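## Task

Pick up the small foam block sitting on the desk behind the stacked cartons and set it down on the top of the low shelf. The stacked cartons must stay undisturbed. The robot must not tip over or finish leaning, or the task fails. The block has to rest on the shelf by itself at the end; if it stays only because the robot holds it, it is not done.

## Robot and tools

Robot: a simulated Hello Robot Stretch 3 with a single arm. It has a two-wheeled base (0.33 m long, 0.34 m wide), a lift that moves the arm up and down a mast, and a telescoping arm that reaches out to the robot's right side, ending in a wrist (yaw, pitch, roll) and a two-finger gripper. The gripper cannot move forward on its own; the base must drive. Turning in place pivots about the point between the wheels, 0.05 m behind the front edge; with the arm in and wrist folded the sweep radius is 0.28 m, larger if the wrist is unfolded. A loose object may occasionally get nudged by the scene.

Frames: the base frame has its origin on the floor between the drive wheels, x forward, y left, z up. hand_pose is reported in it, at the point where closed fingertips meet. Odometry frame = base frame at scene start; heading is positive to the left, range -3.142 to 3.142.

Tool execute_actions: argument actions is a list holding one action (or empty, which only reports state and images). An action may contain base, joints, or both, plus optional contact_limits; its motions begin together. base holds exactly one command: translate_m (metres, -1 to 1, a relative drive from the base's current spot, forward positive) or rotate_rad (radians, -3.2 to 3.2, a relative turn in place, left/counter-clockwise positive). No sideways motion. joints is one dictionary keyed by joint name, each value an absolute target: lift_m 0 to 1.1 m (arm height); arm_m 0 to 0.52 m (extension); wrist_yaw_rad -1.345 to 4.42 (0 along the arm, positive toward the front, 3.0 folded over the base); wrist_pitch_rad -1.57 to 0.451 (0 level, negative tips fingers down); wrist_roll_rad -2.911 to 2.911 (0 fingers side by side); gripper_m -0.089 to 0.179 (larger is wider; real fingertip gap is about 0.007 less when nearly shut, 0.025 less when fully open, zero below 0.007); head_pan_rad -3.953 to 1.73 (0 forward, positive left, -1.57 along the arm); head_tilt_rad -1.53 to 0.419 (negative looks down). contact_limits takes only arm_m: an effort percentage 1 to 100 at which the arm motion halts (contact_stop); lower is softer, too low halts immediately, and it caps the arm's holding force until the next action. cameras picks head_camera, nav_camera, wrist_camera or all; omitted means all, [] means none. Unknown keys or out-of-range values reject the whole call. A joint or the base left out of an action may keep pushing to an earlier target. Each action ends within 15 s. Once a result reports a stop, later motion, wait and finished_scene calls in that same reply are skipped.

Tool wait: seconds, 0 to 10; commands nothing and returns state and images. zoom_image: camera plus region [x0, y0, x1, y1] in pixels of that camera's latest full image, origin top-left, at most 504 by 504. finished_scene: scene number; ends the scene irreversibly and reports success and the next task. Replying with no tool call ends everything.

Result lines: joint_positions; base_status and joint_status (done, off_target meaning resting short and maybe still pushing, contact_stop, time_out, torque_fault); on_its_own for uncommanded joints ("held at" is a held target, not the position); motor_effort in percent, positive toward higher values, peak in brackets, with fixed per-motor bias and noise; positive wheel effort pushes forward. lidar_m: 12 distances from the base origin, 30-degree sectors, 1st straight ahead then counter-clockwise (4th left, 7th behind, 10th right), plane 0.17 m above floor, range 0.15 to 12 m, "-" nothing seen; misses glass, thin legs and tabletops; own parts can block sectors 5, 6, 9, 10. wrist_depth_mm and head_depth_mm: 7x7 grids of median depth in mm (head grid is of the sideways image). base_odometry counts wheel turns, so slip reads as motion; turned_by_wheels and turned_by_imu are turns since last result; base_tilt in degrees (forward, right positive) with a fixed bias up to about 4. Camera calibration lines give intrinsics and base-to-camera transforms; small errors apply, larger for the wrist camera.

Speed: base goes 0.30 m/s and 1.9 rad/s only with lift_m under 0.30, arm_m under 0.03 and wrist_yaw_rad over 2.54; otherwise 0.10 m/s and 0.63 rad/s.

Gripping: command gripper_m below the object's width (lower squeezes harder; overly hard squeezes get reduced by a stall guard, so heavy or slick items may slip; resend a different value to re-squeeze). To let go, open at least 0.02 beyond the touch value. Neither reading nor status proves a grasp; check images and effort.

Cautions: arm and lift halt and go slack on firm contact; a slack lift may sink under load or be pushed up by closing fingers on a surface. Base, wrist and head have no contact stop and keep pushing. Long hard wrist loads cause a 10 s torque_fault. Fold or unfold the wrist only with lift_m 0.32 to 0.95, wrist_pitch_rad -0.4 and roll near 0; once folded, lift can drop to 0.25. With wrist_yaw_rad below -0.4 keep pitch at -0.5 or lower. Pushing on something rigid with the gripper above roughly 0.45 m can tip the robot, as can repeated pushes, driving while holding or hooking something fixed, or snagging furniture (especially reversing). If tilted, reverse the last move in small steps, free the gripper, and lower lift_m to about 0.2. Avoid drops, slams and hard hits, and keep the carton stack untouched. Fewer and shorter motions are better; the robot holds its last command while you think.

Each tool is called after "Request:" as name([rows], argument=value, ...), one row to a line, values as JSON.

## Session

Request:
execute_actions([
  {"joints":{"head_pan_rad":-1.9,"head_tilt_rad":-0.5}},
])

Scene clock: 1.43 s.
base_odometry: x=+0.000 y=+0.000 heading=+0.000 (m, m, rad; odometry frame)
turned_by_wheels: +0.000 (rad since the last result)
turned_by_imu: +0.000 (rad since the last result)
base_tilt: forward=-0.3 right=-0.4 (deg)
lidar_m: 2.20 1.56 1.62 2.06 2.46 2.45 0.89 0.74 0.74 2.18 1.94 1.96
head_depth_mm: 1578 1687 1818 1299 823 906 1012 / 1657 1765 1940 2097 2011 1579 1250 / 1702 1848 1993 2199 2012 1595 1298 / 1789 1957 2111 2357 2006 1577 1294 / 1877 2029 2216 2464 2017 1575 1307 / 1966 2147 2376 2549 1976 1572 1295 / 2070 2251 2514 2642 1992 1576 1297
base_status: not commanded
joint_positions: lift_m=+0.517 arm_m=+0.001 wrist_yaw_rad=+3.022 wrist_pitch_rad=-0.350 wrist_roll_rad=-0.011 gripper_m=+0.037 head_pan_rad=-1.893 head_tilt_rad=-0.494
joint_status: all done
motor_effort: left_wheel=+1(0) right_wheel=+0(0) lift_m=+36(35) arm_m=+0(0) wrist_yaw_rad=+0(1) wrist_pitch_rad=+5(6) wrist_roll_rad=+0(0) gripper_m=+1(0) head_pan_rad=-2(31) head_tilt_rad=-5(41) (%)
hand_pose: x=+0.0064 y=+0.0847 z=+0.5452 quat_wxyz=(+0.164, +0.698, +0.083, +0.692) (m; base frame)
wrist_depth_mm: - - - - - - - / - - - - - - - / - - - - - - - / - - - - - - - / - - - - - - - / 845 841 - 865 867 856 843 / 726 731 707 733 720 731 730
pictures: head_camera (sideways: a quarter turn clockwise sets it upright), nav_camera (sideways: a quarter turn counterclockwise sets it upright), wrist_camera
camera_calibration (this result's frames):
head_camera: T_world_to_cam=[[0.139786, 0.47108, -0.870944, 1.15475], [0.961475, -0.274833, 0.00566342, -0.00891486], [-0.236696, -0.838182, -0.49135, 0.598727], [0, 0, 0, 1]] pos_world=[-0.0111304, -0.0445881, 1.29996]
nav_camera: T_world_to_cam=[[-0.193523, -0.476499, 0.857611, -1.07084], [-0.934732, 0.355091, -0.0136323, 0.074426], [-0.298035, -0.804275, -0.514118, 0.62542], [0, 0, 0, 1]] pos_world=[0.0487334, -0.0336722, 1.24092]
wrist_camera: T_world_to_cam=[[0.989423, -0.145052, 0.00131225, 0.00149384], [-0.0688076, -0.477274, -0.876056, 0.555721], [0.1277, 0.8667, -0.482207, 0.348413], [0, 0, 0, 1]] pos_world=[-0.00773248, -0.0365217, 0.654848]
Images, in order (width x height): head_camera 896x504, nav_camera 672x504, wrist_camera 644x364.

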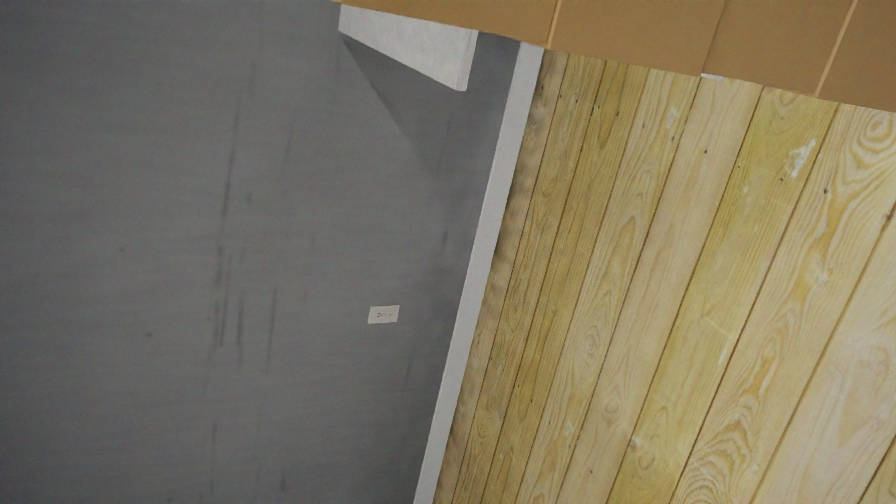

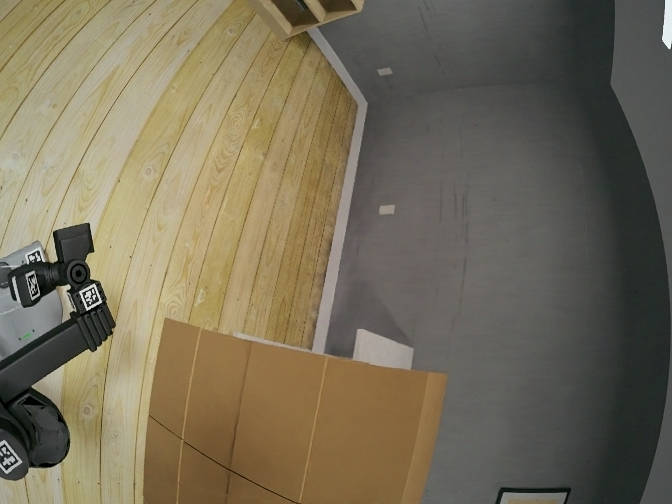

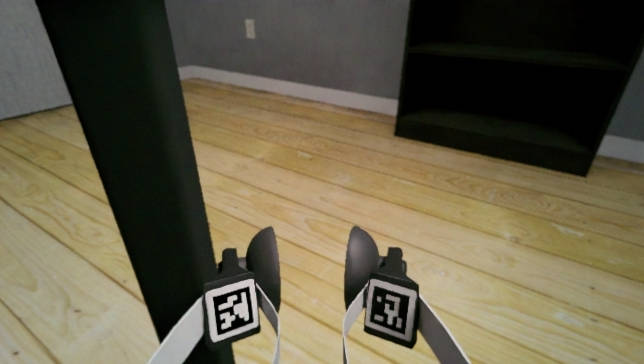

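Request:
execute_actions([
  {"base":{"rotate_rad":-1.7},"joints":{"lift_m":0.25,"wrist_pitch_rad":-0.4,"head_pan_rad":-2.0,"head_tilt_rad":-0.5}},
], cameras=[])

Request:
execute_actions([
  {"base":{"translate_m":1.0}},
], cameras=[])

Request:
execute_actions([
  {"base":{"translate_m":0.3}},
], cameras=["head_camera","nav_camera"])

Scene clock: 9.00 s.
base_odometry: x=+0.000 y=+0.000 heading=-1.700 (m, m, rad; odometry frame)
turned_by_wheels: -1.700 (rad since the last result)
turned_by_imu: -1.723 (rad since the last result)
base_tilt: forward=-0.4 right=-0.6 (deg)
lidar_m: 2.07 2.09 1.94 2.42 1.87 1.56 1.63 2.48 2.45 0.97 0.75 0.74
head_depth_mm: 1980 2155 2320 2472 2003 1586 1307 / 2045 2174 2368 2543 2024 1596 1306 / 2065 2233 2465 2627 1990 1583 1303 / 2090 2271 2498 2643 2004 1572 1303 / 2138 2341 2547 2731 2001 1577 1298 / 2221 2395 2658 2747 1979 1588 1315 / 2251 2442 1407 1442 1496 1480 1306
base_status: done
joint_positions: lift_m=+0.251 arm_m=+0.001 wrist_yaw_rad=+3.022 wrist_pitch_rad=-0.413 wrist_roll_rad=-0.011 gripper_m=+0.037 head_pan_rad=-1.993 head_tilt_rad=-0.494
joint_status: all done
motor_effort: left_wheel=+2(11) right_wheel=-1(5) lift_m=+14(28) arm_m=+0(0) wrist_yaw_rad=+0(0) wrist_pitch_rad=+5(5) wrist_roll_rad=+0(0) gripper_m=+0(0) head_pan_rad=-2(9) head_tilt_rad=-4(4) (%)
hand_pose: x=+0.0055 y=+0.0773 z=+0.2644 quat_wxyz=(+0.186, +0.695, +0.105, +0.686) (m; base frame)
wrist_depth_mm: - - - - - - - / - - - - - - - / 891 - 889 896 899 901 896 / 690 - 676 686 676 698 698 / 561 553 583 559 563 576 567 / 463 488 - - 478 476 476 / - - - - 399 405 412
pictures: none
No camera images: the call's "cameras" was empty. Leave "cameras" out to get every camera's image.

Scene clock: 13.93 s.
base_odometry: x=-0.129 y=-0.992 heading=-1.700 (m, m, rad; odometry frame)
turned_by_wheels: +0.000 (rad since the last result)
turned_by_imu: +0.000 (rad since the last result)
base_tilt: forward=-0.3 right=-0.6 (deg)
lidar_m: 1.19 1.74 1.76 1.49 2.71 2.39 2.60 3.08 0.51 0.54 0.82 1.11
head_depth_mm: 2428 2671 2782 521 1808 1540 1314 / 2475 2641 741 520 573 635 732 / 2550 2694 739 535 588 656 751 / 2616 2830 738 550 604 677 787 / 2664 2889 1929 557 625 710 862 / 2404 2535 1957 1223 932 1535 1311 / 1921 2000 1930 1227 892 725 1276
base_status: done
joint_positions: lift_m=+0.251 arm_m=+0.001 wrist_yaw_rad=+3.022 wrist_pitch_rad=-0.413 wrist_roll_rad=-0.011 gripper_m=+0.037 head_pan_rad=-1.993 head_tilt_rad=-0.494
joint_status: not commanded
motor_effort: left_wheel=+2(12) right_wheel=-1(5) lift_m=+14(14) arm_m=+0(0) wrist_yaw_rad=+0(0) wrist_pitch_rad=+5(5) wrist_roll_rad=+0(0) gripper_m=+0(0) head_pan_rad=-2(3) head_tilt_rad=-5(4) (%)
hand_pose: x=+0.0055 y=+0.0773 z=+0.2644 quat_wxyz=(+0.186, +0.695, +0.105, +0.686) (m; base frame)
wrist_depth_mm: - - - - - - - / - - - - - - - / 872 - 911 894 900 886 895 / 676 - 684 683 683 688 704 / 550 556 587 564 560 553 561 / 470 491 - - 481 479 470 / - - - - 397 406 409
pictures: none
No camera images: the call's "cameras" was empty. Leave "cameras" out to get every camera's image.

Scene clock: 16.70 s.
base_odometry: x=-0.167 y=-1.289 heading=-1.700 (m, m, rad; odometry frame)
turned_by_wheels: +0.000 (rad since the last result)
turned_by_imu: +0.000 (rad since the last result)
base_tilt: forward=-0.4 right=-0.5 (deg)
lidar_m: 0.93 1.35 1.23 1.47 1.89 2.66 2.91 0.69 0.68 0.79 0.88 0.87
head_depth_mm: 2579 2701 742 685 754 844 967 / 2654 2820 3023 1355 902 906 1004 / 2721 2922 1979 1287 1801 1525 1309 / 2725 2987 1951 1225 890 1447 1308 / 2416 2583 1965 1217 892 1489 1293 / 1860 1922 1839 1226 890 1042 1197 / 1501 1564 1584 1222 890 1064 1238
base_status: done
joint_positions: lift_m=+0.251 arm_m=+0.001 wrist_yaw_rad=+3.022 wrist_pitch_rad=-0.413 wrist_roll_rad=-0.011 gripper_m=+0.037 head_pan_rad=-1.993 head_tilt_rad=-0.494
joint_status: not commanded
motor_effort: left_wheel=+2(12) right_wheel=-1(6) lift_m=+14(14) arm_m=+0(0) wrist_yaw_rad=+0(0) wrist_pitch_rad=+5(5) wrist_roll_rad=+0(0) gripper_m=+0(1) head_pan_rad=-2(1) head_tilt_rad=-4(4) (%)
hand_pose: x=+0.0055 y=+0.0773 z=+0.2644 quat_wxyz=(+0.186, +0.695, +0.105, +0.686) (m; base frame)
wrist_depth_mm: - - - - - - - / - - - - - - - / 879 - 910 881 915 914 894 / 678 - 700 690 697 679 703 / 560 564 579 562 566 554 560 / 470 483 - - 483 478 474 / - - - - 393 408 411
pictures: head_camera (sideways: a quarter turn clockwise sets it upright), nav_camera (sideways: a quarter turn counterclockwise sets it upright)
camera_calibration (this result's frames):
head_camera: T_world_to_cam=[[0.186518, 0.455227, -0.87062, 1.15404], [0.929098, -0.369789, 0.00569207, -0.00875465], [-0.319355, -0.809953, -0.491923, 0.599976], [0, 0, 0, 1]] pos_world=[-0.0155107, -0.0426361, 1.29992]
nav_camera: T_world_to_cam=[[-0.240523, -0.455226, 0.857273, -1.07011], [-0.894446, 0.446968, -0.0136053, 0.074145], [-0.376981, -0.770057, -0.514682, 0.626636], [0, 0, 0, 1]] pos_world=[0.0451615, -0.0377378, 1.24091]
Images, in order (width x height): head_camera 896x504, nav_camera 672x504.

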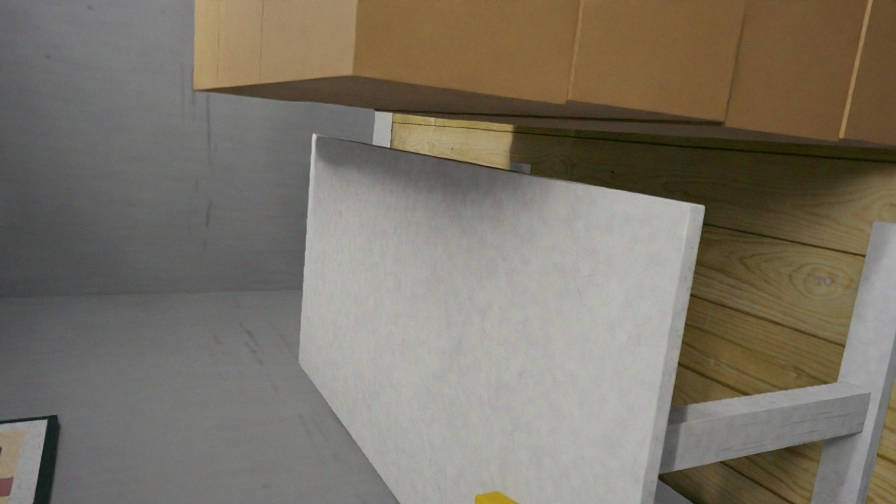

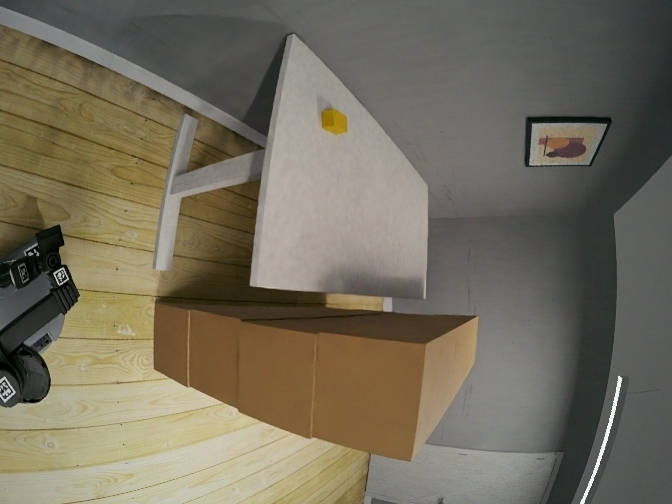

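Request:
execute_actions([
  {"base":{"rotate_rad":-0.6},"joints":{"head_pan_rad":-1.6,"head_tilt_rad":-0.6}},
], cameras=[])

Request:
execute_actions([
  {"base":{"translate_m":0.4}},
], cameras=[])

Request:
execute_actions([
  {"base":{"rotate_rad":0.27},"joints":{"lift_m":0.8}},
], cameras=[])

Request:
execute_actions([
  {"joints":{"wrist_yaw_rad":0,"gripper_m":0.16,"arm_m":0.3}},
], cameras=[])

Request:
execute_actions([
  {"joints":{"wrist_pitch_rad":-0.2,"lift_m":0.7}},
])

Scene clock: 26.07 s.
base_odometry: x=-0.167 y=-1.289 heading=-2.300 (m, m, rad; odometry frame)
turned_by_wheels: -0.600 (rad since the last result)
turned_by_imu: -0.607 (rad since the last result)
base_tilt: forward=-0.3 right=-0.5 (deg)
lidar_m: 0.87 0.91 1.25 1.23 1.65 1.88 2.66 2.90 0.70 0.68 0.79 0.90
head_depth_mm: 2688 1057 673 761 871 1389 1226 / 2679 946 675 764 870 1035 1175 / 2657 946 671 762 871 1040 1181 / 2691 2841 1679 2123 1669 1417 1215 / 2687 2906 1454 1036 823 1452 1195 / 2678 2968 1466 1028 794 1465 1200 / 2597 2567 1465 1028 794 1453 1200
base_status: done
joint_positions: lift_m=+0.251 arm_m=+0.001 wrist_yaw_rad=+3.022 wrist_pitch_rad=-0.413 wrist_roll_rad=-0.011 gripper_m=+0.037 head_pan_rad=-1.607 head_tilt_rad=-0.593
joint_status: all done
motor_effort: left_wheel=+2(9) right_wheel=-1(7) lift_m=+14(14) arm_m=+0(0) wrist_yaw_rad=+0(0) wrist_pitch_rad=+5(5) wrist_roll_rad=+0(0) gripper_m=+0(0) head_pan_rad=+3(19) head_tilt_rad=-5(20) (%)
hand_pose: x=+0.0055 y=+0.0773 z=+0.2644 quat_wxyz=(+0.186, +0.695, +0.105, +0.686) (m; base frame)
wrist_depth_mm: - - - - - - 917 / - - - - - - 941 / 901 - 886 896 893 896 853 / 693 - 684 695 699 691 688 / 552 567 577 567 565 572 565 / 471 493 - - 480 473 477 / - - - - 393 413 409
pictures: none
No camera images: the call's "cameras" was empty. Leave "cameras" out to get every camera's image.

Scene clock: 29.07 s.
base_odometry: x=-0.434 y=-1.588 heading=-2.300 (m, m, rad; odometry frame)
turned_by_wheels: +0.000 (rad since the last result)
turned_by_imu: +0.000 (rad since the last result)
base_tilt: forward=-0.4 right=-0.5 (deg)
lidar_m: 0.47 0.49 0.67 1.58 1.64 1.74 3.06 0.96 0.81 0.67 0.65 0.49
head_depth_mm: 2669 1280 1316 1152 825 1312 1219 / 2671 2855 1636 1032 820 1455 1210 / 2681 2884 1465 1034 819 1448 1214 / 2672 2958 1458 1034 821 1391 1208 / 2665 2966 1459 1032 820 1425 1202 / 2117 2113 1463 986 822 1457 1210 / 1407 1399 1304 1030 820 1365 1205
base_status: done
joint_positions: lift_m=+0.251 arm_m=+0.001 wrist_yaw_rad=+3.022 wrist_pitch_rad=-0.413 wrist_roll_rad=-0.011 gripper_m=+0.037 head_pan_rad=-1.607 head_tilt_rad=-0.593
joint_status: not commanded
motor_effort: left_wheel=+2(13) right_wheel=-1(6) lift_m=+14(14) arm_m=+0(0) wrist_yaw_rad=+0(0) wrist_pitch_rad=+5(5) wrist_roll_rad=+0(0) gripper_m=+1(0) head_pan_rad=+2(2) head_tilt_rad=-5(5) (%)
hand_pose: x=+0.0055 y=+0.0773 z=+0.2644 quat_wxyz=(+0.186, +0.695, +0.105, +0.686) (m; base frame)
wrist_depth_mm: - - - - - 687 491 / - - - - - 686 497 / 917 - 896 884 903 677 506 / 675 - 700 684 686 661 511 / 561 562 579 556 558 563 503 / 471 482 - - 485 478 470 / - - - - 404 409 414
pictures: none
No camera images: the call's "cameras" was empty. Leave "cameras" out to get every camera's image.

Scene clock: 34.90 s.
base_odometry: x=-0.434 y=-1.588 heading=-2.030 (m, m, rad; odometry frame)
turned_by_wheels: +0.270 (rad since the last result)
turned_by_imu: +0.271 (rad since the last result)
base_tilt: forward=-0.3 right=-0.5 (deg)
lidar_m: 0.47 0.55 0.97 1.37 1.85 3.32 3.06 0.82 0.67 0.67 0.54 0.47
head_depth_mm: 2588 2828 1459 1034 798 1421 1257 / 2691 2862 1469 1040 791 1424 1272 / 2256 2463 1451 1027 823 1066 1195 / 1481 1637 1469 985 823 1461 1227 / 1094 1175 1244 1027 850 1425 1250 / 868 917 979 981 881 1203 1197 / 717 751 791 834 863 936 998
base_status: done
joint_positions: lift_m=+0.799 arm_m=+0.001 wrist_yaw_rad=+3.022 wrist_pitch_rad=-0.414 wrist_roll_rad=-0.011 gripper_m=+0.037 head_pan_rad=-1.607 head_tilt_rad=-0.593
joint_status: all done
motor_effort: left_wheel=-1(8) right_wheel=+2(8) lift_m=+55(59) arm_m=+0(0) wrist_yaw_rad=+0(0) wrist_pitch_rad=+5(5) wrist_roll_rad=+0(0) gripper_m=+1(0) head_pan_rad=+3(2) head_tilt_rad=-4(5) (%)
hand_pose: x=+0.0055 y=+0.0773 z=+0.8129 quat_wxyz=(+0.186, +0.695, +0.105, +0.686) (m; base frame)
wrist_depth_mm: - - - - - - 706 / - - - - - - 688 / - - - - - - 669 / - - - - - - 668 / - - - - - - 650 / - - - - - - 639 / - - - - 937 970 620
pictures: none
No camera images: the call's "cameras" was empty. Leave "cameras" out to get every camera's image.

Scene clock: 38.33 s.
base_odometry: x=-0.434 y=-1.588 heading=-2.030 (m, m, rad; odometry frame)
turned_by_wheels: +0.000 (rad since the last result)
turned_by_imu: -0.001 (rad since the last result)
base_tilt: forward=-0.3 right=-0.5 (deg)
lidar_m: 0.47 0.55 0.97 1.37 1.86 3.31 3.08 0.81 0.68 0.67 0.54 0.47
head_depth_mm: 2567 2833 1476 1035 824 - - / 2636 2864 1467 1069 - 1399 1199 / 2272 2509 1469 1123 744 1065 1179 / 1487 1631 1457 1078 850 1448 1223 / 1092 1175 1244 1030 849 1421 1232 / 865 919 973 988 877 1201 1199 / 719 753 790 830 867 936 998
base_status: not commanded
joint_positions: lift_m=+0.799 arm_m=+0.300 wrist_yaw_rad=+0.002 wrist_pitch_rad=-0.414 wrist_roll_rad=-0.011 gripper_m=+0.160 head_pan_rad=-1.607 head_tilt_rad=-0.593
joint_status: all done
motor_effort: left_wheel=-1(1) right_wheel=+2(2) lift_m=+55(55) arm_m=+3(1) wrist_yaw_rad=-2(4) wrist_pitch_rad=+5(5) wrist_roll_rad=+0(0) gripper_m=-1(92) head_pan_rad=+2(2) head_tilt_rad=-5(5) (%)
hand_pose: x=-0.0210 y=-0.6696 z=+0.8129 quat_wxyz=(+0.696, +0.147, -0.688, -0.144) (m; base frame)
wrist_depth_mm: 330 437 644 - - - - / 337 438 633 685 713 675 705 / 341 449 482 489 499 495 497 / 351 377 375 315 379 378 383 / 308 308 308 296 311 306 312 / 269 259 260 260 258 261 262 / - 222 224 225 224 220 233
pictures: none
No camera images: the call's "cameras" was empty. Leave "cameras" out to get every camera's image.

Scene clock: 40.07 s.
base_odometry: x=-0.434 y=-1.588 heading=-2.030 (m, m, rad; odometry frame)
turned_by_wheels: +0.000 (rad since the last result)
turned_by_imu: +0.000 (rad since the last result)
base_tilt: forward=-0.3 right=-0.6 (deg)
lidar_m: 0.47 0.55 0.97 1.37 1.85 3.31 3.05 0.81 0.68 0.67 0.54 0.47
head_depth_mm: 2605 2861 1452 1031 794 1425 1271 / 2677 2925 1467 1031 824 - 1189 / 2303 2485 1471 1035 - 1063 1183 / 1472 1624 1476 987 866 1418 1222 / 1095 1168 1237 1029 848 1413 1230 / 861 915 975 986 881 1196 1193 / 719 752 785 835 863 934 1000
base_status: not commanded
joint_positions: lift_m=+0.701 arm_m=+0.300 wrist_yaw_rad=+0.002 wrist_pitch_rad=-0.223 wrist_roll_rad=-0.011 gripper_m=+0.160 head_pan_rad=-1.607 head_tilt_rad=-0.593
joint_status: all done
motor_effort: left_wheel=-1(1) right_wheel=+2(2) lift_m=+14(47) arm_m=+3(3) wrist_yaw_rad=-2(2) wrist_pitch_rad=+9(8) wrist_roll_rad=+0(1) gripper_m=+0(1) head_pan_rad=+3(1) head_tilt_rad=-5(6) (%)
hand_pose: x=-0.0209 y=-0.6893 z=+0.7593 quat_wxyz=(+0.707, +0.080, -0.698, -0.078) (m; base frame)
wrist_depth_mm: 329 424 628 - - - - / 335 439 656 - - - - / 340 445 538 541 545 537 542 / 330 342 341 253 341 342 349 / 252 251 249 253 253 252 252 / 208 199 199 199 200 199 200 / - 162 163 164 166 159 171
pictures: head_camera (sideways: a quarter turn clockwise sets it upright), nav_camera (sideways: a quarter turn counterclockwise sets it upright), wrist_camera
camera_calibration (this result's frames):
head_camera: T_world_to_cam=[[0.00434307, 0.575401, -0.81786, 1.08636], [0.999929, 0.00660826, 0.00995911, -0.0147409], [0.0111351, -0.817845, -0.575331, 0.70648], [0, 0, 0, 1]] pos_world=[0.00215502, -0.047203, 1.29509]
nav_camera: T_world_to_cam=[[-0.0543201, -0.594317, 0.802394, -0.999694], [-0.996884, 0.0783066, -0.00948642, 0.0694061], [-0.0571948, -0.800409, -0.596719, 0.731417], [0, 0, 0, 1]] pos_world=[0.0567197, -0.0141373, 1.23926]
wrist_camera: T_world_to_cam=[[-0.999715, 0.023799, -0.00203904, -0.00670626], [0.010623, 0.366528, -0.930347, 0.996553], [-0.0213939, -0.930103, -0.366676, -0.203368], [0, 0, 0, 1]] pos_world=[-0.0216416, -0.554258, 0.852556]
Images, in order (width x height): head_camera 896x504, nav_camera 672x504, wrist_camera 644x364.

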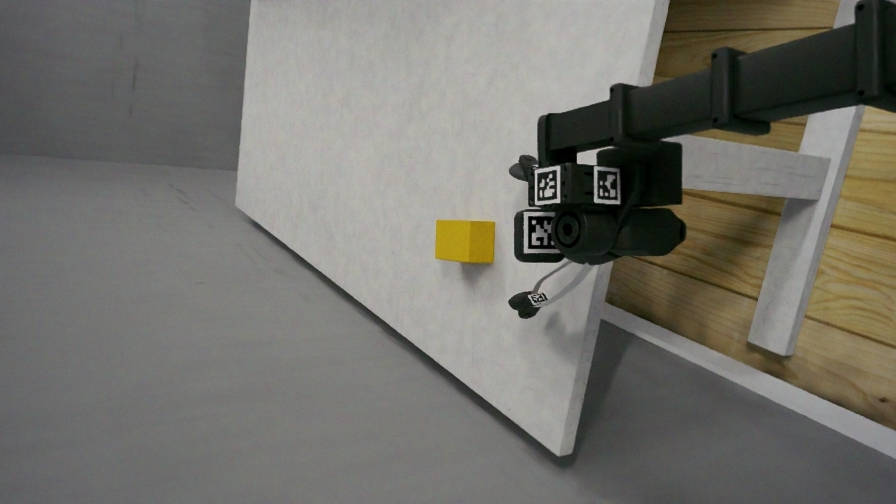

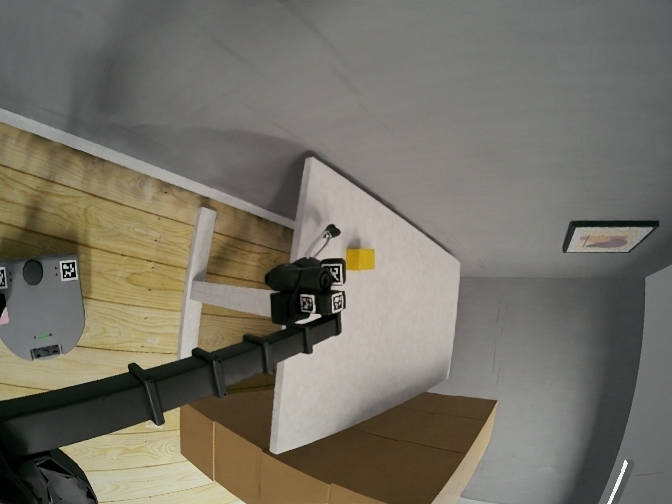

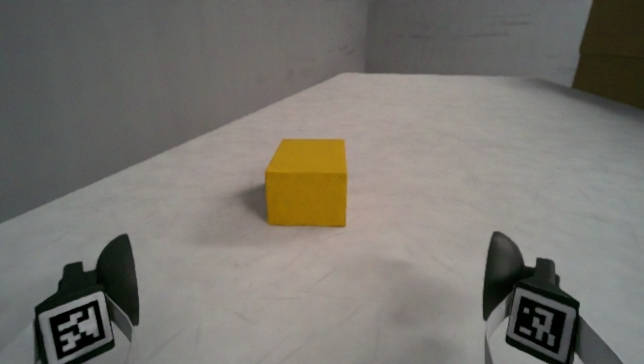

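Request:
execute_actions([
  {"joints":{"arm_m":0.48,"lift_m":0.688}},
], cameras=[])

Request:
execute_actions([
  {"joints":{"gripper_m":0.038}},
], cameras=["wrist_camera"])

Request:
execute_actions([
  {"joints":{"lift_m":0.75,"head_pan_rad":1.5,"head_tilt_rad":-0.4}},
])

Scene clock: 46.40 s.
base_odometry: x=-0.434 y=-1.588 heading=-2.030 (m, m, rad; odometry frame)
turned_by_wheels: +0.000 (rad since the last result)
turned_by_imu: -0.001 (rad since the last result)
base_tilt: forward=-0.3 right=-0.6 (deg)
lidar_m: 0.47 0.55 0.97 1.37 1.85 3.31 3.08 0.81 0.67 0.67 0.54 0.47
head_depth_mm: 2611 2805 1462 1034 791 1415 1262 / 2651 2857 1463 1029 822 - 1187 / 2275 2458 1473 1133 793 1066 1183 / 1460 1630 1457 1075 822 1462 1218 / 1094 1170 1246 1033 851 1406 1216 / 866 913 973 986 880 1207 1196 / 716 753 792 830 866 933 1000
base_status: not commanded
joint_positions: lift_m=+0.689 arm_m=+0.480 wrist_yaw_rad=+0.002 wrist_pitch_rad=-0.222 wrist_roll_rad=-0.011 gripper_m=+0.160 head_pan_rad=-1.607 head_tilt_rad=-0.593
joint_status: all done
motor_effort: left_wheel=-1(1) right_wheel=+2(2) lift_m=+14(13) arm_m=+3(2) wrist_yaw_rad=-1(2) wrist_pitch_rad=+8(9) wrist_roll_rad=+0(0) gripper_m=+0(0) head_pan_rad=+3(3) head_tilt_rad=-5(5) (%)
hand_pose: x=-0.0211 y=-0.8693 z=+0.7475 quat_wxyz=(+0.707, +0.080, -0.699, -0.078) (m; base frame)
wrist_depth_mm: 285 368 543 - - - - / 289 367 557 906 - - - / 290 375 491 492 488 491 491 / 292 312 310 310 314 315 315 / 227 229 215 142 227 229 229 / 187 180 117 112 173 181 181 / - 146 93 93 139 145 155
pictures: none
No camera images: the call's "cameras" was empty. Leave "cameras" out to get every camera's image.

Scene clock: 48.10 s.
base_odometry: x=-0.434 y=-1.588 heading=-2.030 (m, m, rad; odometry frame)
turned_by_wheels: +0.000 (rad since the last result)
turned_by_imu: +0.000 (rad since the last result)
base_tilt: forward=-0.2 right=-0.4 (deg)
lidar_m: 0.47 0.55 0.97 1.37 1.85 3.32 3.06 0.81 0.67 0.67 0.54 0.47
head_depth_mm: 2581 2859 1458 1029 794 1421 1261 / 2629 2855 1480 1027 822 - 1184 / 2240 2439 1473 1124 795 1072 1177 / 1481 1637 1475 1073 818 1455 1223 / 1091 1176 1240 1031 854 1411 1232 / 864 915 973 989 878 1203 1187 / 718 751 790 831 866 935 997
base_status: not commanded
joint_positions: lift_m=+0.689 arm_m=+0.480 wrist_yaw_rad=+0.002 wrist_pitch_rad=-0.222 wrist_roll_rad=-0.011 gripper_m=+0.039 head_pan_rad=-1.607 head_tilt_rad=-0.593
joint_status: all done
motor_effort: left_wheel=-1(1) right_wheel=+2(2) lift_m=+14(14) arm_m=+3(2) wrist_yaw_rad=-2(2) wrist_pitch_rad=+8(9) wrist_roll_rad=+0(1) gripper_m=-23(99) head_pan_rad=+3(2) head_tilt_rad=-5(5) (%)
hand_pose: x=-0.0211 y=-0.8694 z=+0.7475 quat_wxyz=(+0.707, +0.080, -0.699, -0.077) (m; base frame)
wrist_depth_mm: 284 365 548 - - - - / 285 375 547 901 - - - / 291 384 488 492 493 490 490 / 292 308 312 312 312 314 315 / 227 229 229 142 228 227 231 / 180 189 112 113 118 181 180 / 148 140 93 93 96 149 149
pictures: wrist_camera
camera_calibration (this result's frames):
wrist_camera: T_world_to_cam=[[-0.999701, 0.0243614, -0.00206431, -0.00207439], [0.010832, 0.365642, -0.930693, 1.0511], [-0.0219182, -0.930437, -0.365797, -0.376133], [0, 0, 0, 1]] pos_world=[-0.0217035, -0.734244, 0.840661]
Images, in order (width x height): wrist_camera 644x364.

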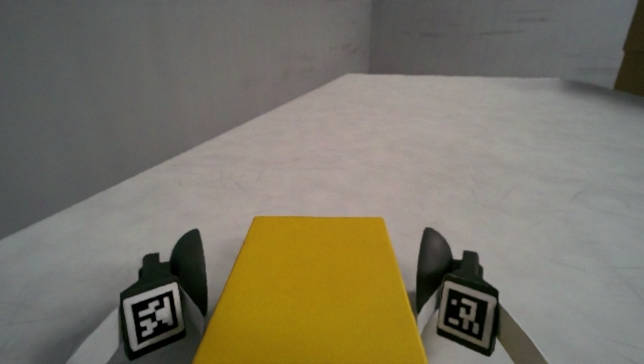

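Scene clock: 50.00 s.
base_odometry: x=-0.434 y=-1.588 heading=-2.030 (m, m, rad; odometry frame)
turned_by_wheels: +0.000 (rad since the last result)
turned_by_imu: +0.000 (rad since the last result)
base_tilt: forward=-0.4 right=-0.6 (deg)
lidar_m: 0.47 0.55 0.97 1.37 1.86 3.31 3.06 0.81 0.67 0.67 0.54 0.47
head_depth_mm: 1283 1362 1462 1568 1716 1713 1387 / 1298 1389 1492 1610 1757 1720 1386 / 1325 1431 1527 1657 1812 1726 1389 / 1362 1438 1566 1715 1856 1710 1371 / 1394 1499 1609 1763 1928 1710 1383 / 1426 1530 1663 1739 1660 1640 1382 / 1455 1561 1695 1745 1798 1682 1392
base_status: not commanded
joint_positions: lift_m=+0.749 arm_m=+0.480 wrist_yaw_rad=+0.002 wrist_pitch_rad=-0.222 wrist_roll_rad=-0.011 gripper_m=+0.042 head_pan_rad=+1.493 head_tilt_rad=-0.409
joint_status: all done
motor_effort: left_wheel=-1(1) right_wheel=+2(2) lift_m=+55(60) arm_m=+3(3) wrist_yaw_rad=-1(2) wrist_pitch_rad=+8(8) wrist_roll_rad=+0(0) gripper_m=-22(23) head_pan_rad=+3(32) head_tilt_rad=+5(28) (%)
hand_pose: x=-0.0211 y=-0.8694 z=+0.8082 quat_wxyz=(+0.707, +0.080, -0.699, -0.077) (m; base frame)
wrist_depth_mm: 283 373 550 - - - - / 287 371 567 - - - - / 292 384 569 739 727 747 743 / 296 385 480 470 471 466 469 / 297 359 340 147 340 345 347 / 284 277 114 114 119 274 273 / 222 209 93 93 97 225 225
pictures: head_camera (sideways: a quarter turn clockwise sets it upright), nav_camera (sideways: a quarter turn counterclockwise sets it upright), wrist_camera
camera_calibration (this result's frames):
head_camera: T_world_to_cam=[[-0.0159698, -0.415428, -0.909486, 1.20598], [-0.999415, 0.0341548, 0.00194794, 0.00788333], [0.0302541, 0.908985, -0.41573, 0.498699], [0, 0, 0, 1]] pos_world=[0.0120503, 0.0474166, 1.30413]
nav_camera: T_world_to_cam=[[0.0668886, 0.434714, 0.898081, -1.12521], [0.992924, -0.117517, -0.0170687, 0.0671426], [0.0981199, 0.892868, -0.439498, 0.52591], [0, 0, 0, 1]] pos_world=[-0.043006, 0.0274668, 1.24281]
wrist_camera: T_world_to_cam=[[-0.999701, 0.0243583, -0.00206386, -0.00195155], [0.0108304, 0.365637, -0.930695, 1.1075], [-0.0219155, -0.930439, -0.365791, -0.353974], [0, 0, 0, 1]] pos_world=[-0.0217032, -0.734248, 0.901263]
Images, in order (width x height): head_camera 896x504, nav_camera 672x504, wrist_camera 644x364.

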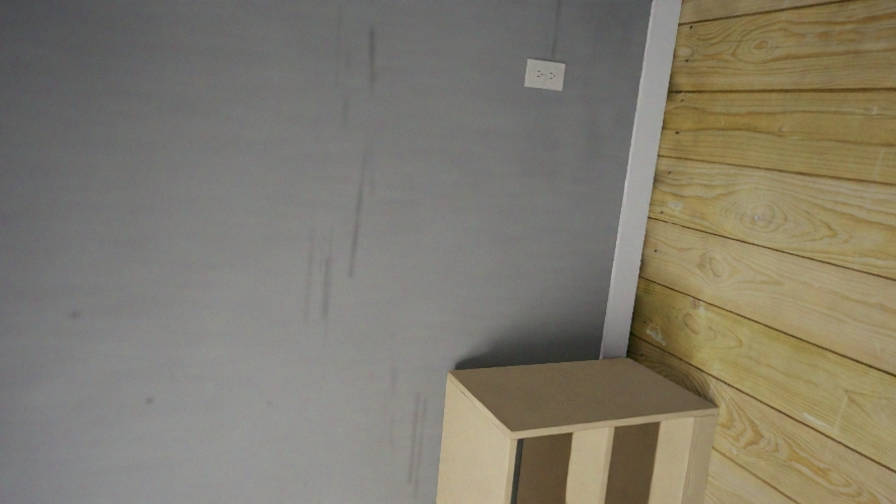

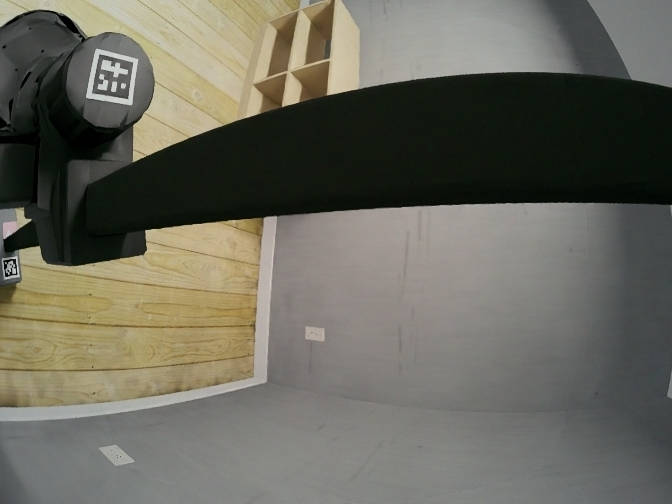

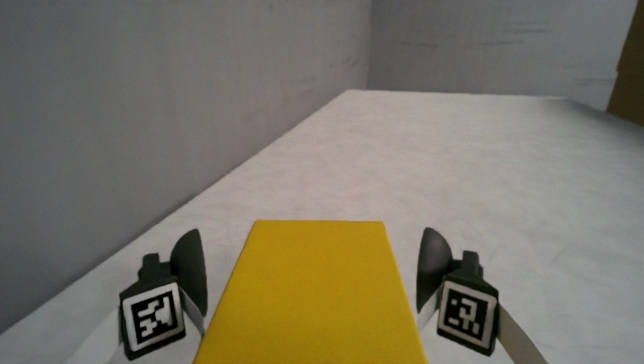

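Request:
execute_actions([
  {"joints":{"arm_m":0,"lift_m":0.8,"wrist_pitch_rad":-0.4}},
], cameras=[])

Request:
execute_actions([
  {"base":{"rotate_rad":2.31},"joints":{"wrist_yaw_rad":3.0,"head_pan_rad":-1.6,"head_tilt_rad":-0.6}},
], cameras=[])

Request:
execute_actions([
  {"base":{"translate_m":0.73},"joints":{"lift_m":0.7}},
], cameras=[])

Request:
execute_actions([
  {"base":{"rotate_rad":1.13},"joints":{"wrist_yaw_rad":0,"arm_m":0.1}},
], cameras=[])

Request:
execute_actions([
  {"joints":{"arm_m":0.4,"wrist_pitch_rad":-0.2,"lift_m":0.64}},
])

Scene clock: 61.50 s.
base_odometry: x=-0.434 y=-1.588 heading=-2.030 (m, m, rad; odometry frame)
turned_by_wheels: +0.000 (rad since the last result)
turned_by_imu: -0.002 (rad since the last result)
base_tilt: forward=-0.2 right=-0.5 (deg)
lidar_m: 0.47 0.55 0.97 1.37 1.86 3.31 3.07 0.81 0.68 0.67 0.54 0.47
head_depth_mm: 1271 1368 1460 1565 1699 1696 1399 / 1309 1393 1489 1606 1752 1726 1382 / 1341 1423 1532 1643 1798 1708 1388 / 1371 1453 1563 1705 1849 1706 1375 / 1389 1487 1625 1740 1918 1708 1378 / 1419 1534 1663 1743 1665 1673 1389 / 1466 1551 1694 1742 1811 1650 1380
base_status: not commanded
joint_positions: lift_m=+0.799 arm_m=+0.001 wrist_yaw_rad=+0.002 wrist_pitch_rad=-0.415 wrist_roll_rad=-0.011 gripper_m=+0.042 head_pan_rad=+1.493 head_tilt_rad=-0.409
joint_status: all done
joint sent to its limit — the command would take arm_m past its lower limit, so that joint was sent only as far as its limit.
motor_effort: left_wheel=-1(1) right_wheel=+2(2) lift_m=+55(55) arm_m=-2(1) wrist_yaw_rad=-1(1) wrist_pitch_rad=+6(7) wrist_roll_rad=+0(0) gripper_m=-22(21) head_pan_rad=+3(2) head_tilt_rad=+4(5) (%)
hand_pose: x=-0.0212 y=-0.3711 z=+0.8126 quat_wxyz=(+0.696, +0.147, -0.688, -0.145) (m; base frame)
wrist_depth_mm: 410 530 787 - - - 953 / 419 549 699 695 709 705 745 / 431 492 490 499 491 496 497 / 431 525 416 393 384 385 382 / 446 591 856 145 518 - 336 / 458 558 114 113 119 - 767 / 464 693 93 93 97 953 745
pictures: none
No camera images: the call's "cameras" was empty. Leave "cameras" out to get every camera's image.

Scene clock: 66.10 s.
base_odometry: x=-0.434 y=-1.588 heading=+0.280 (m, m, rad; odometry frame)
turned_by_wheels: +2.310 (rad since the last result)
turned_by_imu: +2.339 (rad since the last result)
base_tilt: forward=-0.3 right=-0.5 (deg)
lidar_m: 1.74 3.06 3.28 0.81 0.68 0.69 0.49 0.47 0.48 0.65 1.59 1.37
head_depth_mm: 500 532 572 618 672 733 800 / 557 601 649 709 779 869 954 / 632 688 755 837 944 1064 1173 / 729 808 897 1018 1164 1345 1252 / 863 974 1109 1290 1536 1443 1263 / 1055 1217 1443 1748 1806 1458 1233 / 1295 1425 1578 1740 1812 1461 1226
base_status: done
joint_positions: lift_m=+0.799 arm_m=+0.001 wrist_yaw_rad=+2.997 wrist_pitch_rad=-0.415 wrist_roll_rad=-0.011 gripper_m=+0.042 head_pan_rad=-1.593 head_tilt_rad=-0.593
joint_status: all done
motor_effort: left_wheel=-1(7) right_wheel=+2(6) lift_m=+55(54) arm_m=-2(3) wrist_yaw_rad=+2(3) wrist_pitch_rad=+6(6) wrist_roll_rad=+0(0) gripper_m=-21(22) head_pan_rad=-2(30) head_tilt_rad=-5(28) (%)
hand_pose: x=+0.0111 y=+0.0761 z=+0.8126 quat_wxyz=(+0.195, +0.697, +0.097, +0.684) (m; base frame)
wrist_depth_mm: - - 858 853 - - - / 692 - 760 940 - - - / 515 - - - - - - / 620 - - - - - - / 685 - - 146 - - - / - 771 114 113 119 - - / 967 - 93 93 97 - -
pictures: none
No camera images: the call's "cameras" was empty. Leave "cameras" out to get every camera's image.

Scene clock: 74.87 s.
base_odometry: x=+0.268 y=-1.386 heading=+0.280 (m, m, rad; odometry frame)
turned_by_wheels: +0.000 (rad since the last result)
turned_by_imu: -0.001 (rad since the last result)
base_tilt: forward=-0.2 right=-0.5 (deg)
lidar_m: 1.48 2.69 2.55 3.73 1.07 1.23 1.14 1.09 1.12 1.25 0.81 1.03
head_depth_mm: 1186 1260 1357 1470 1594 1455 1230 / 1298 1408 1529 1677 1741 1479 1223 / 1241 1381 1550 1771 1785 1455 1229 / 1174 1287 1438 1614 1749 1460 1236 / 1096 1209 1337 1505 1682 1464 1225 / 1047 1139 1254 1398 1564 1466 1239 / 996 1079 1187 1296 1456 1461 1232
base_status: done
joint_positions: lift_m=+0.701 arm_m=+0.001 wrist_yaw_rad=+2.997 wrist_pitch_rad=-0.416 wrist_roll_rad=-0.011 gripper_m=+0.042 head_pan_rad=-1.593 head_tilt_rad=-0.593
joint_status: all done
motor_effort: left_wheel=-1(6) right_wheel=+2(6) lift_m=+15(48) arm_m=-2(3) wrist_yaw_rad=+2(2) wrist_pitch_rad=+6(6) wrist_roll_rad=+0(0) gripper_m=-22(22) head_pan_rad=-3(2) head_tilt_rad=-6(6) (%)
hand_pose: x=+0.0110 y=+0.0760 z=+0.7138 quat_wxyz=(+0.195, +0.697, +0.097, +0.684) (m; base frame)
wrist_depth_mm: 761 - - - - - - / 816 - - - - - - / 883 - - - - - - / 928 - - - - - - / - - - 145 - - - / - - 114 114 119 - - / 923 - 93 93 97 884 902
pictures: none
No camera images: the call's "cameras" was empty. Leave "cameras" out to get every camera's image.

Scene clock: 77.60 s.
base_odometry: x=+0.268 y=-1.386 heading=+1.410 (m, m, rad; odometry frame)
turned_by_wheels: +1.130 (rad since the last result)
turned_by_imu: +1.144 (rad since the last result)
base_tilt: forward=-0.4 right=-0.5 (deg)
lidar_m: 2.55 3.70 1.07 1.23 1.12 1.09 1.15 1.23 0.81 1.03 1.48 2.69
head_depth_mm: 1008 1087 1193 1238 1049 1156 1266 / 1055 1151 1266 1231 1233 1314 - / 1119 1227 1348 1229 1313 1405 - / 1189 1311 1469 1278 1407 1444 1207 / 1267 1404 1569 1335 1462 1447 1229 / 1362 1505 1645 1506 1623 1467 1233 / 1458 1642 1830 1587 1737 1456 1230
base_status: done
joint_positions: lift_m=+0.701 arm_m=+0.100 wrist_yaw_rad=+0.003 wrist_pitch_rad=-0.416 wrist_roll_rad=-0.011 gripper_m=+0.042 head_pan_rad=-1.593 head_tilt_rad=-0.593
joint_status: all done
motor_effort: left_wheel=-2(6) right_wheel=+3(7) lift_m=+14(15) arm_m=+2(6) wrist_yaw_rad=-2(3) wrist_pitch_rad=+6(6) wrist_roll_rad=+0(0) gripper_m=-22(21) head_pan_rad=-2(2) head_tilt_rad=-5(6) (%)
hand_pose: x=-0.0209 y=-0.4694 z=+0.7138 quat_wxyz=(+0.696, +0.148, -0.688, -0.145) (m; base frame)
wrist_depth_mm: - - - 950 820 725 649 / - - 793 739 721 739 684 / - - - 901 589 522 585 / - - 883 878 860 821 560 / - - - 146 714 702 805 / - - 113 114 119 599 900 / 874 820 93 93 97 779 885
pictures: none
No camera images: the call's "cameras" was empty. Leave "cameras" out to get every camera's image.

Scene clock: 81.03 s.
base_odometry: x=+0.268 y=-1.386 heading=+1.410 (m, m, rad; odometry frame)
turned_by_wheels: +0.000 (rad since the last result)
turned_by_imu: -0.001 (rad since the last result)
base_tilt: forward=-0.4 right=-0.5 (deg)
lidar_m: 2.56 3.68 1.07 1.23 1.12 1.09 1.15 1.23 0.81 1.03 1.48 2.69
head_depth_mm: 1006 1085 1183 1224 1052 1164 1236 / 1056 1149 1271 1234 1209 - 1201 / 1122 1226 1356 1231 - 1384 1220 / 1182 1317 1468 1287 1440 1422 1235 / 1262 1406 1556 1336 1457 1461 1230 / 1349 1517 1645 1506 1624 1457 1232 / 1461 1651 1807 1577 1735 1471 1228
base_status: not commanded
joint_positions: lift_m=+0.641 arm_m=+0.400 wrist_yaw_rad=+0.002 wrist_pitch_rad=-0.225 wrist_roll_rad=-0.011 gripper_m=+0.042 head_pan_rad=-1.593 head_tilt_rad=-0.593
joint_status: all done
motor_effort: left_wheel=-1(2) right_wheel=+3(2) lift_m=+14(13) arm_m=+3(2) wrist_yaw_rad=-1(2) wrist_pitch_rad=+9(10) wrist_roll_rad=+0(0) gripper_m=-21(22) head_pan_rad=-3(2) head_tilt_rad=-6(5) (%)
hand_pose: x=-0.0211 y=-0.7891 z=+0.6987 quat_wxyz=(+0.707, +0.081, -0.698, -0.079) (m; base frame)
wrist_depth_mm: - 934 777 673 583 520 469 / - - 830 693 610 537 480 / 712 725 729 700 631 567 501 / 740 497 471 472 466 473 472 / 813 834 387 146 340 347 345 / 860 686 114 113 119 271 274 / 912 821 93 93 97 245 236
pictures: head_camera (sideways: a quarter turn clockwise sets it upright), nav_camera (sideways: a quarter turn counterclockwise sets it upright), wrist_camera
camera_calibration (this result's frames):
head_camera: T_world_to_cam=[[-0.00362095, 0.575032, -0.818123, 1.08675], [0.999742, 0.0204368, 0.00993956, -0.0147143], [0.0224353, -0.817876, -0.574958, 0.705925], [0, 0, 0, 1]] pos_world=[0.00280793, -0.0472561, 1.29512]
nav_camera: T_world_to_cam=[[-0.0460899, -0.594645, 0.802666, -1.0001], [-0.997872, 0.0645123, -0.00950572, 0.0694373], [-0.0461293, -0.801396, -0.596352, 0.730873], [0, 0, 0, 1]] pos_world=[0.0569096, -0.0134647, 1.23926]
wrist_camera: T_world_to_cam=[[-0.999699, 0.0244457, -0.00196235, -0.00415563], [0.0108396, 0.368668, -0.929498, 0.977881], [-0.0219987, -0.92924, -0.368822, -0.316251], [0, 0, 0, 1]] pos_world=[-0.0217113, -0.654285, 0.79229]
Images, in order (width x height): head_camera 896x504, nav_camera 672x504, wrist_camera 644x364.

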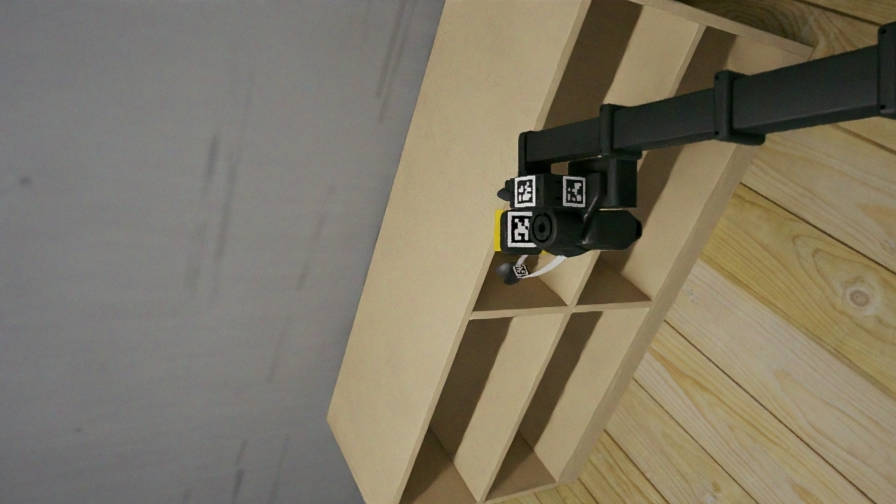

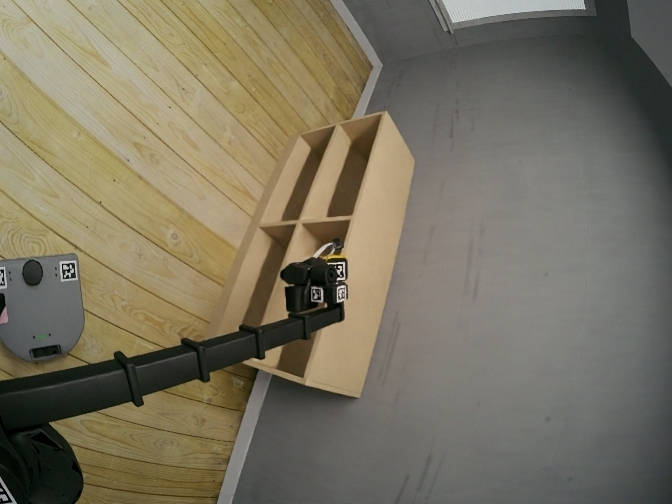

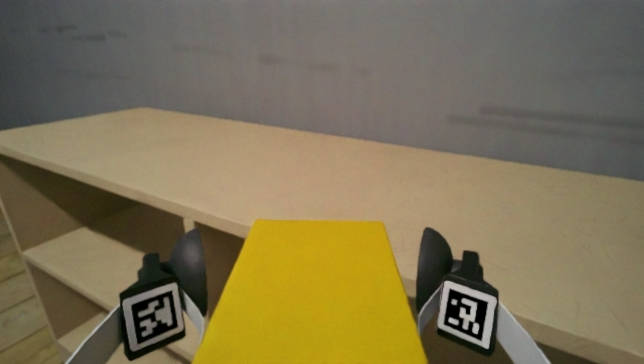

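Request:
execute_actions([
  {"base":{"rotate_rad":-0.3},"joints":{"arm_m":0.52,"lift_m":0.6}},
])

Scene clock: 85.93 s.
base_odometry: x=+0.268 y=-1.386 heading=+1.110 (m, m, rad; odometry frame)
turned_by_wheels: -0.300 (rad since the last result)
turned_by_imu: -0.305 (rad since the last result)
base_tilt: forward=-0.3 right=-0.6 (deg)
lidar_m: 2.55 2.90 1.07 1.07 1.23 1.09 1.09 1.27 1.20 0.81 1.03 2.46
head_depth_mm: 950 1043 1157 1298 1459 1462 1227 / 981 1073 1192 1302 1492 1504 - / 1000 1101 1225 1284 1226 1339 1228 / 1034 1136 1273 1292 1272 1362 1227 / 1061 1160 1320 1226 1320 1381 1244 / 1081 1207 1367 1234 1348 1410 1227 / 1128 1248 1405 1226 1318 1423 1228
base_status: done
joint_positions: lift_m=+0.601 arm_m=+0.520 wrist_yaw_rad=+0.001 wrist_pitch_rad=-0.225 wrist_roll_rad=-0.011 gripper_m=+0.042 head_pan_rad=-1.593 head_tilt_rad=-0.593
joint_status: all done
motor_effort: left_wheel=+2(9) right_wheel=+0(6) lift_m=+14(15) arm_m=+3(9) wrist_yaw_rad=-1(1) wrist_pitch_rad=+9(9) wrist_roll_rad=+0(0) gripper_m=-22(21) head_pan_rad=-3(2) head_tilt_rad=-5(6) (%)
hand_pose: x=-0.0213 y=-0.9091 z=+0.6588 quat_wxyz=(+0.707, +0.080, -0.698, -0.079) (m; base frame)
wrist_depth_mm: 500 475 440 411 391 375 353 / 542 506 469 437 414 391 369 / 554 520 494 461 433 408 386 / 360 359 365 364 364 391 403 / 268 266 267 145 269 270 424 / 209 217 114 114 119 212 222 / 175 163 93 93 97 176 177
pictures: head_camera (sideways: a quarter turn clockwise sets it upright), nav_camera (sideways: a quarter turn counterclockwise sets it upright), wrist_camera
camera_calibration (this result's frames):
head_camera: T_world_to_cam=[[-0.00361903, 0.575066, -0.818099, 1.08672], [0.999742, 0.0204343, 0.00994132, -0.0147166], [0.0224342, -0.817852, -0.574991, 0.705969], [0, 0, 0, 1]] pos_world=[0.00280784, -0.0472558, 1.29512]
nav_camera: T_world_to_cam=[[-0.0460919, -0.594678, 0.802642, -1.00007], [-0.997871, 0.0645147, -0.00950398, 0.069435], [-0.0461304, -0.801372, -0.596386, 0.730916], [0, 0, 0, 1]] pos_world=[0.0569097, -0.0134622, 1.23926]
wrist_camera: T_world_to_cam=[[-0.999681, 0.025166, -0.00196831, -0.000816993], [0.0111057, 0.368453, -0.92958, 0.984866], [-0.0226686, -0.929306, -0.368615, -0.442727], [0, 0, 0, 1]] pos_world=[-0.0217904, -0.774284, 0.752314]
Images, in order (width x height): head_camera 896x504, nav_camera 672x504, wrist_camera 644x364.

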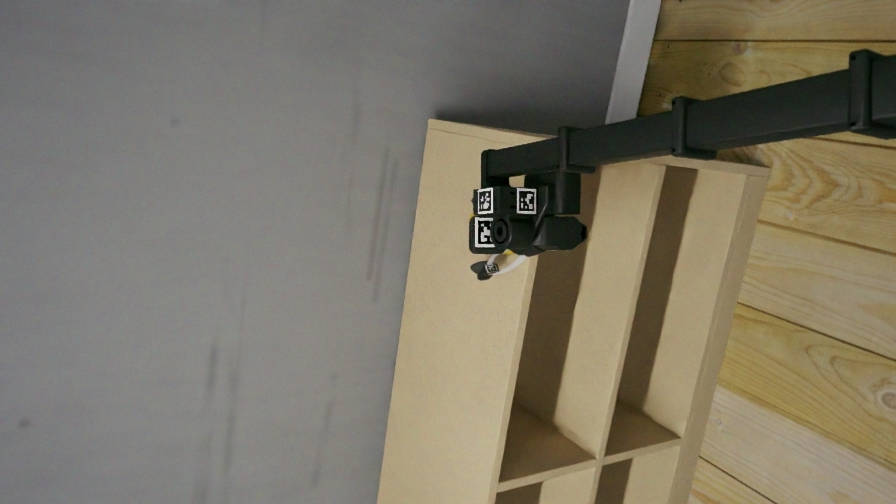

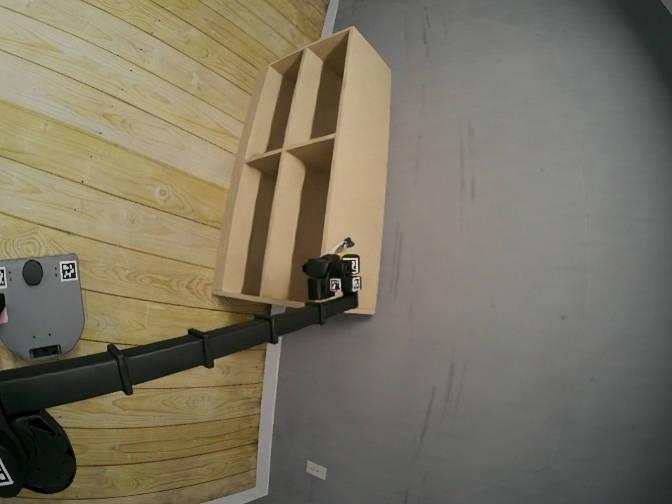

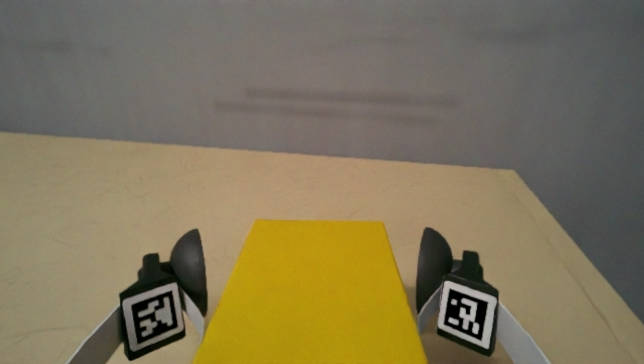

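Request:
execute_actions([
  {"joints":{"lift_m":0.579}},
], cameras=[])

Request:
execute_actions([
  {"joints":{"gripper_m":0.13}},
], cameras=[])

Request:
execute_actions([
  {"joints":{"arm_m":0.32,"lift_m":0.6}},
], cameras=["wrist_camera"])

Request:
finished_scene(scene=2)

Scene clock: 90.60 s.
base_odometry: x=+0.268 y=-1.386 heading=+1.110 (m, m, rad; odometry frame)
turned_by_wheels: +0.000 (rad since the last result)
turned_by_imu: -0.001 (rad since the last result)
base_tilt: forward=-0.4 right=-0.5 (deg)
lidar_m: 2.56 2.90 1.07 1.07 1.24 1.09 1.09 1.27 1.20 0.81 1.03 2.45
head_depth_mm: 953 1050 1159 1286 1464 1465 1226 / 984 1079 1196 1298 1507 1496 - / 1000 1106 1226 1253 1228 1336 1240 / 1023 1140 1264 1287 1249 1364 1232 / 1062 1176 1309 1233 1315 1385 1225 / 1087 1214 1365 1224 1363 1418 1224 / 1121 1253 1411 1227 1308 1426 1229
base_status: not commanded
joint_positions: lift_m=+0.580 arm_m=+0.520 wrist_yaw_rad=+0.001 wrist_pitch_rad=-0.224 wrist_roll_rad=-0.011 gripper_m=+0.042 head_pan_rad=-1.593 head_tilt_rad=-0.593
joint_status: all done
motor_effort: left_wheel=+2(1) right_wheel=+0(0) lift_m=+14(14) arm_m=+3(3) wrist_yaw_rad=-1(1) wrist_pitch_rad=+9(9) wrist_roll_rad=+0(0) gripper_m=-22(21) head_pan_rad=-1(2) head_tilt_rad=-5(5) (%)
hand_pose: x=-0.0213 y=-0.9092 z=+0.6380 quat_wxyz=(+0.707, +0.080, -0.698, -0.079) (m; base frame)
wrist_depth_mm: 505 470 448 417 394 368 350 / 543 505 466 436 413 388 372 / 478 485 480 457 425 415 384 / 309 311 315 311 310 311 403 / 227 228 226 143 228 230 259 / 180 184 112 113 117 181 181 / 149 139 93 93 96 150 149
pictures: none
No camera images: the call's "cameras" was empty. Leave "cameras" out to get every camera's image.

Scene clock: 91.97 s.
base_odometry: x=+0.268 y=-1.386 heading=+1.110 (m, m, rad; odometry frame)
turned_by_wheels: +0.000 (rad since the last result)
turned_by_imu: +0.000 (rad since the last result)
base_tilt: forward=-0.2 right=-0.6 (deg)
lidar_m: 2.56 2.92 1.07 1.07 1.23 1.09 1.09 1.27 1.20 0.81 1.03 2.46
head_depth_mm: 955 1044 1149 1288 1460 1444 1233 / 978 1075 1197 1304 1502 1498 - / 1000 1101 1227 1280 1239 1333 1232 / 1034 1127 1273 1274 1252 1367 1237 / 1055 1160 1312 1225 1313 1373 1226 / 1090 1204 1363 1230 1361 1409 1229 / 1115 1248 1408 1226 1320 1417 1224
base_status: not commanded
joint_positions: lift_m=+0.580 arm_m=+0.520 wrist_yaw_rad=+0.001 wrist_pitch_rad=-0.223 wrist_roll_rad=-0.011 gripper_m=+0.130 head_pan_rad=-1.593 head_tilt_rad=-0.593
joint_status: all done
motor_effort: left_wheel=+2(2) right_wheel=+0(0) lift_m=+14(14) arm_m=+3(3) wrist_yaw_rad=-1(1) wrist_pitch_rad=+9(9) wrist_roll_rad=+0(0) gripper_m=+1(87) head_pan_rad=-2(2) head_tilt_rad=-5(6) (%)
hand_pose: x=-0.0213 y=-0.9092 z=+0.6382 quat_wxyz=(+0.707, +0.080, -0.699, -0.078) (m; base frame)
wrist_depth_mm: 503 477 439 414 392 371 353 / 537 498 471 439 418 389 370 / 489 486 485 459 428 409 383 / 313 309 310 315 311 313 405 / 228 229 218 144 228 231 408 / 181 - 124 114 167 190 182 / - 144 97 94 99 146 150
pictures: none
No camera images: the call's "cameras" was empty. Leave "cameras" out to get every camera's image.

Scene clock: 94.67 s.
base_odometry: x=+0.268 y=-1.386 heading=+1.110 (m, m, rad; odometry frame)
turned_by_wheels: +0.000 (rad since the last result)
turned_by_imu: -0.001 (rad since the last result)
base_tilt: forward=-0.3 right=-0.5 (deg)
lidar_m: 2.56 2.90 1.07 1.07 1.23 1.09 1.09 1.27 1.20 0.81 1.03 2.46
head_depth_mm: 959 1047 1148 1283 1463 1450 1235 / 977 1079 1189 1302 1518 1504 - / 1008 1108 1218 1219 1055 1322 1233 / 1027 1141 1267 1224 1249 1366 1240 / 1063 1177 1313 1233 1321 1382 1238 / 1087 1210 1364 1223 1358 1403 1231 / 1127 1257 1415 1229 1316 1425 1223
base_status: not commanded
joint_positions: lift_m=+0.599 arm_m=+0.320 wrist_yaw_rad=+0.001 wrist_pitch_rad=-0.222 wrist_roll_rad=-0.011 gripper_m=+0.130 head_pan_rad=-1.593 head_tilt_rad=-0.593
joint_status: all done
motor_effort: left_wheel=+2(2) right_wheel=+0(0) lift_m=+55(59) arm_m=-2(3) wrist_yaw_rad=-1(1) wrist_pitch_rad=+9(9) wrist_roll_rad=+0(0) gripper_m=+0(0) head_pan_rad=-2(2) head_tilt_rad=-5(5) (%)
hand_pose: x=-0.0213 y=-0.7099 z=+0.6580 quat_wxyz=(+0.707, +0.079, -0.699, -0.078) (m; base frame)
wrist_depth_mm: 722 667 638 595 565 545 507 / 752 718 668 621 588 554 512 / 567 576 567 569 573 584 552 / 366 363 364 274 371 613 581 / 517 655 696 289 280 623 600 / 540 - 592 608 582 671 643 / 506 482 493 507 491 301 676
pictures: wrist_camera
camera_calibration (this result's frames):
wrist_camera: T_world_to_cam=[[-0.999681, 0.025161, -0.00203447, -0.00579264], [0.0111079, 0.366093, -0.930512, 0.90969], [-0.0226678, -0.930238, -0.366256, -0.260054], [0, 0, 0, 1]] pos_world=[-0.0217904, -0.574798, 0.751219]
Images, in order (width x height): wrist_camera 644x364.

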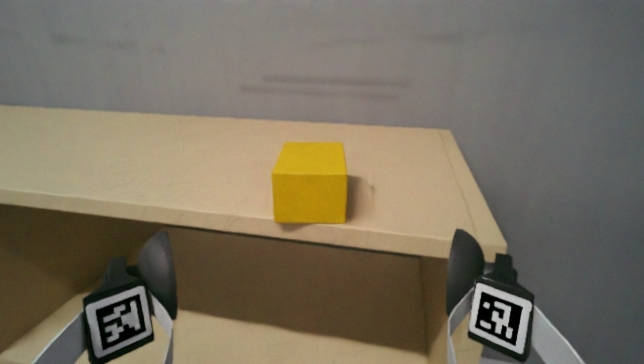

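The scene is finished: the task was done.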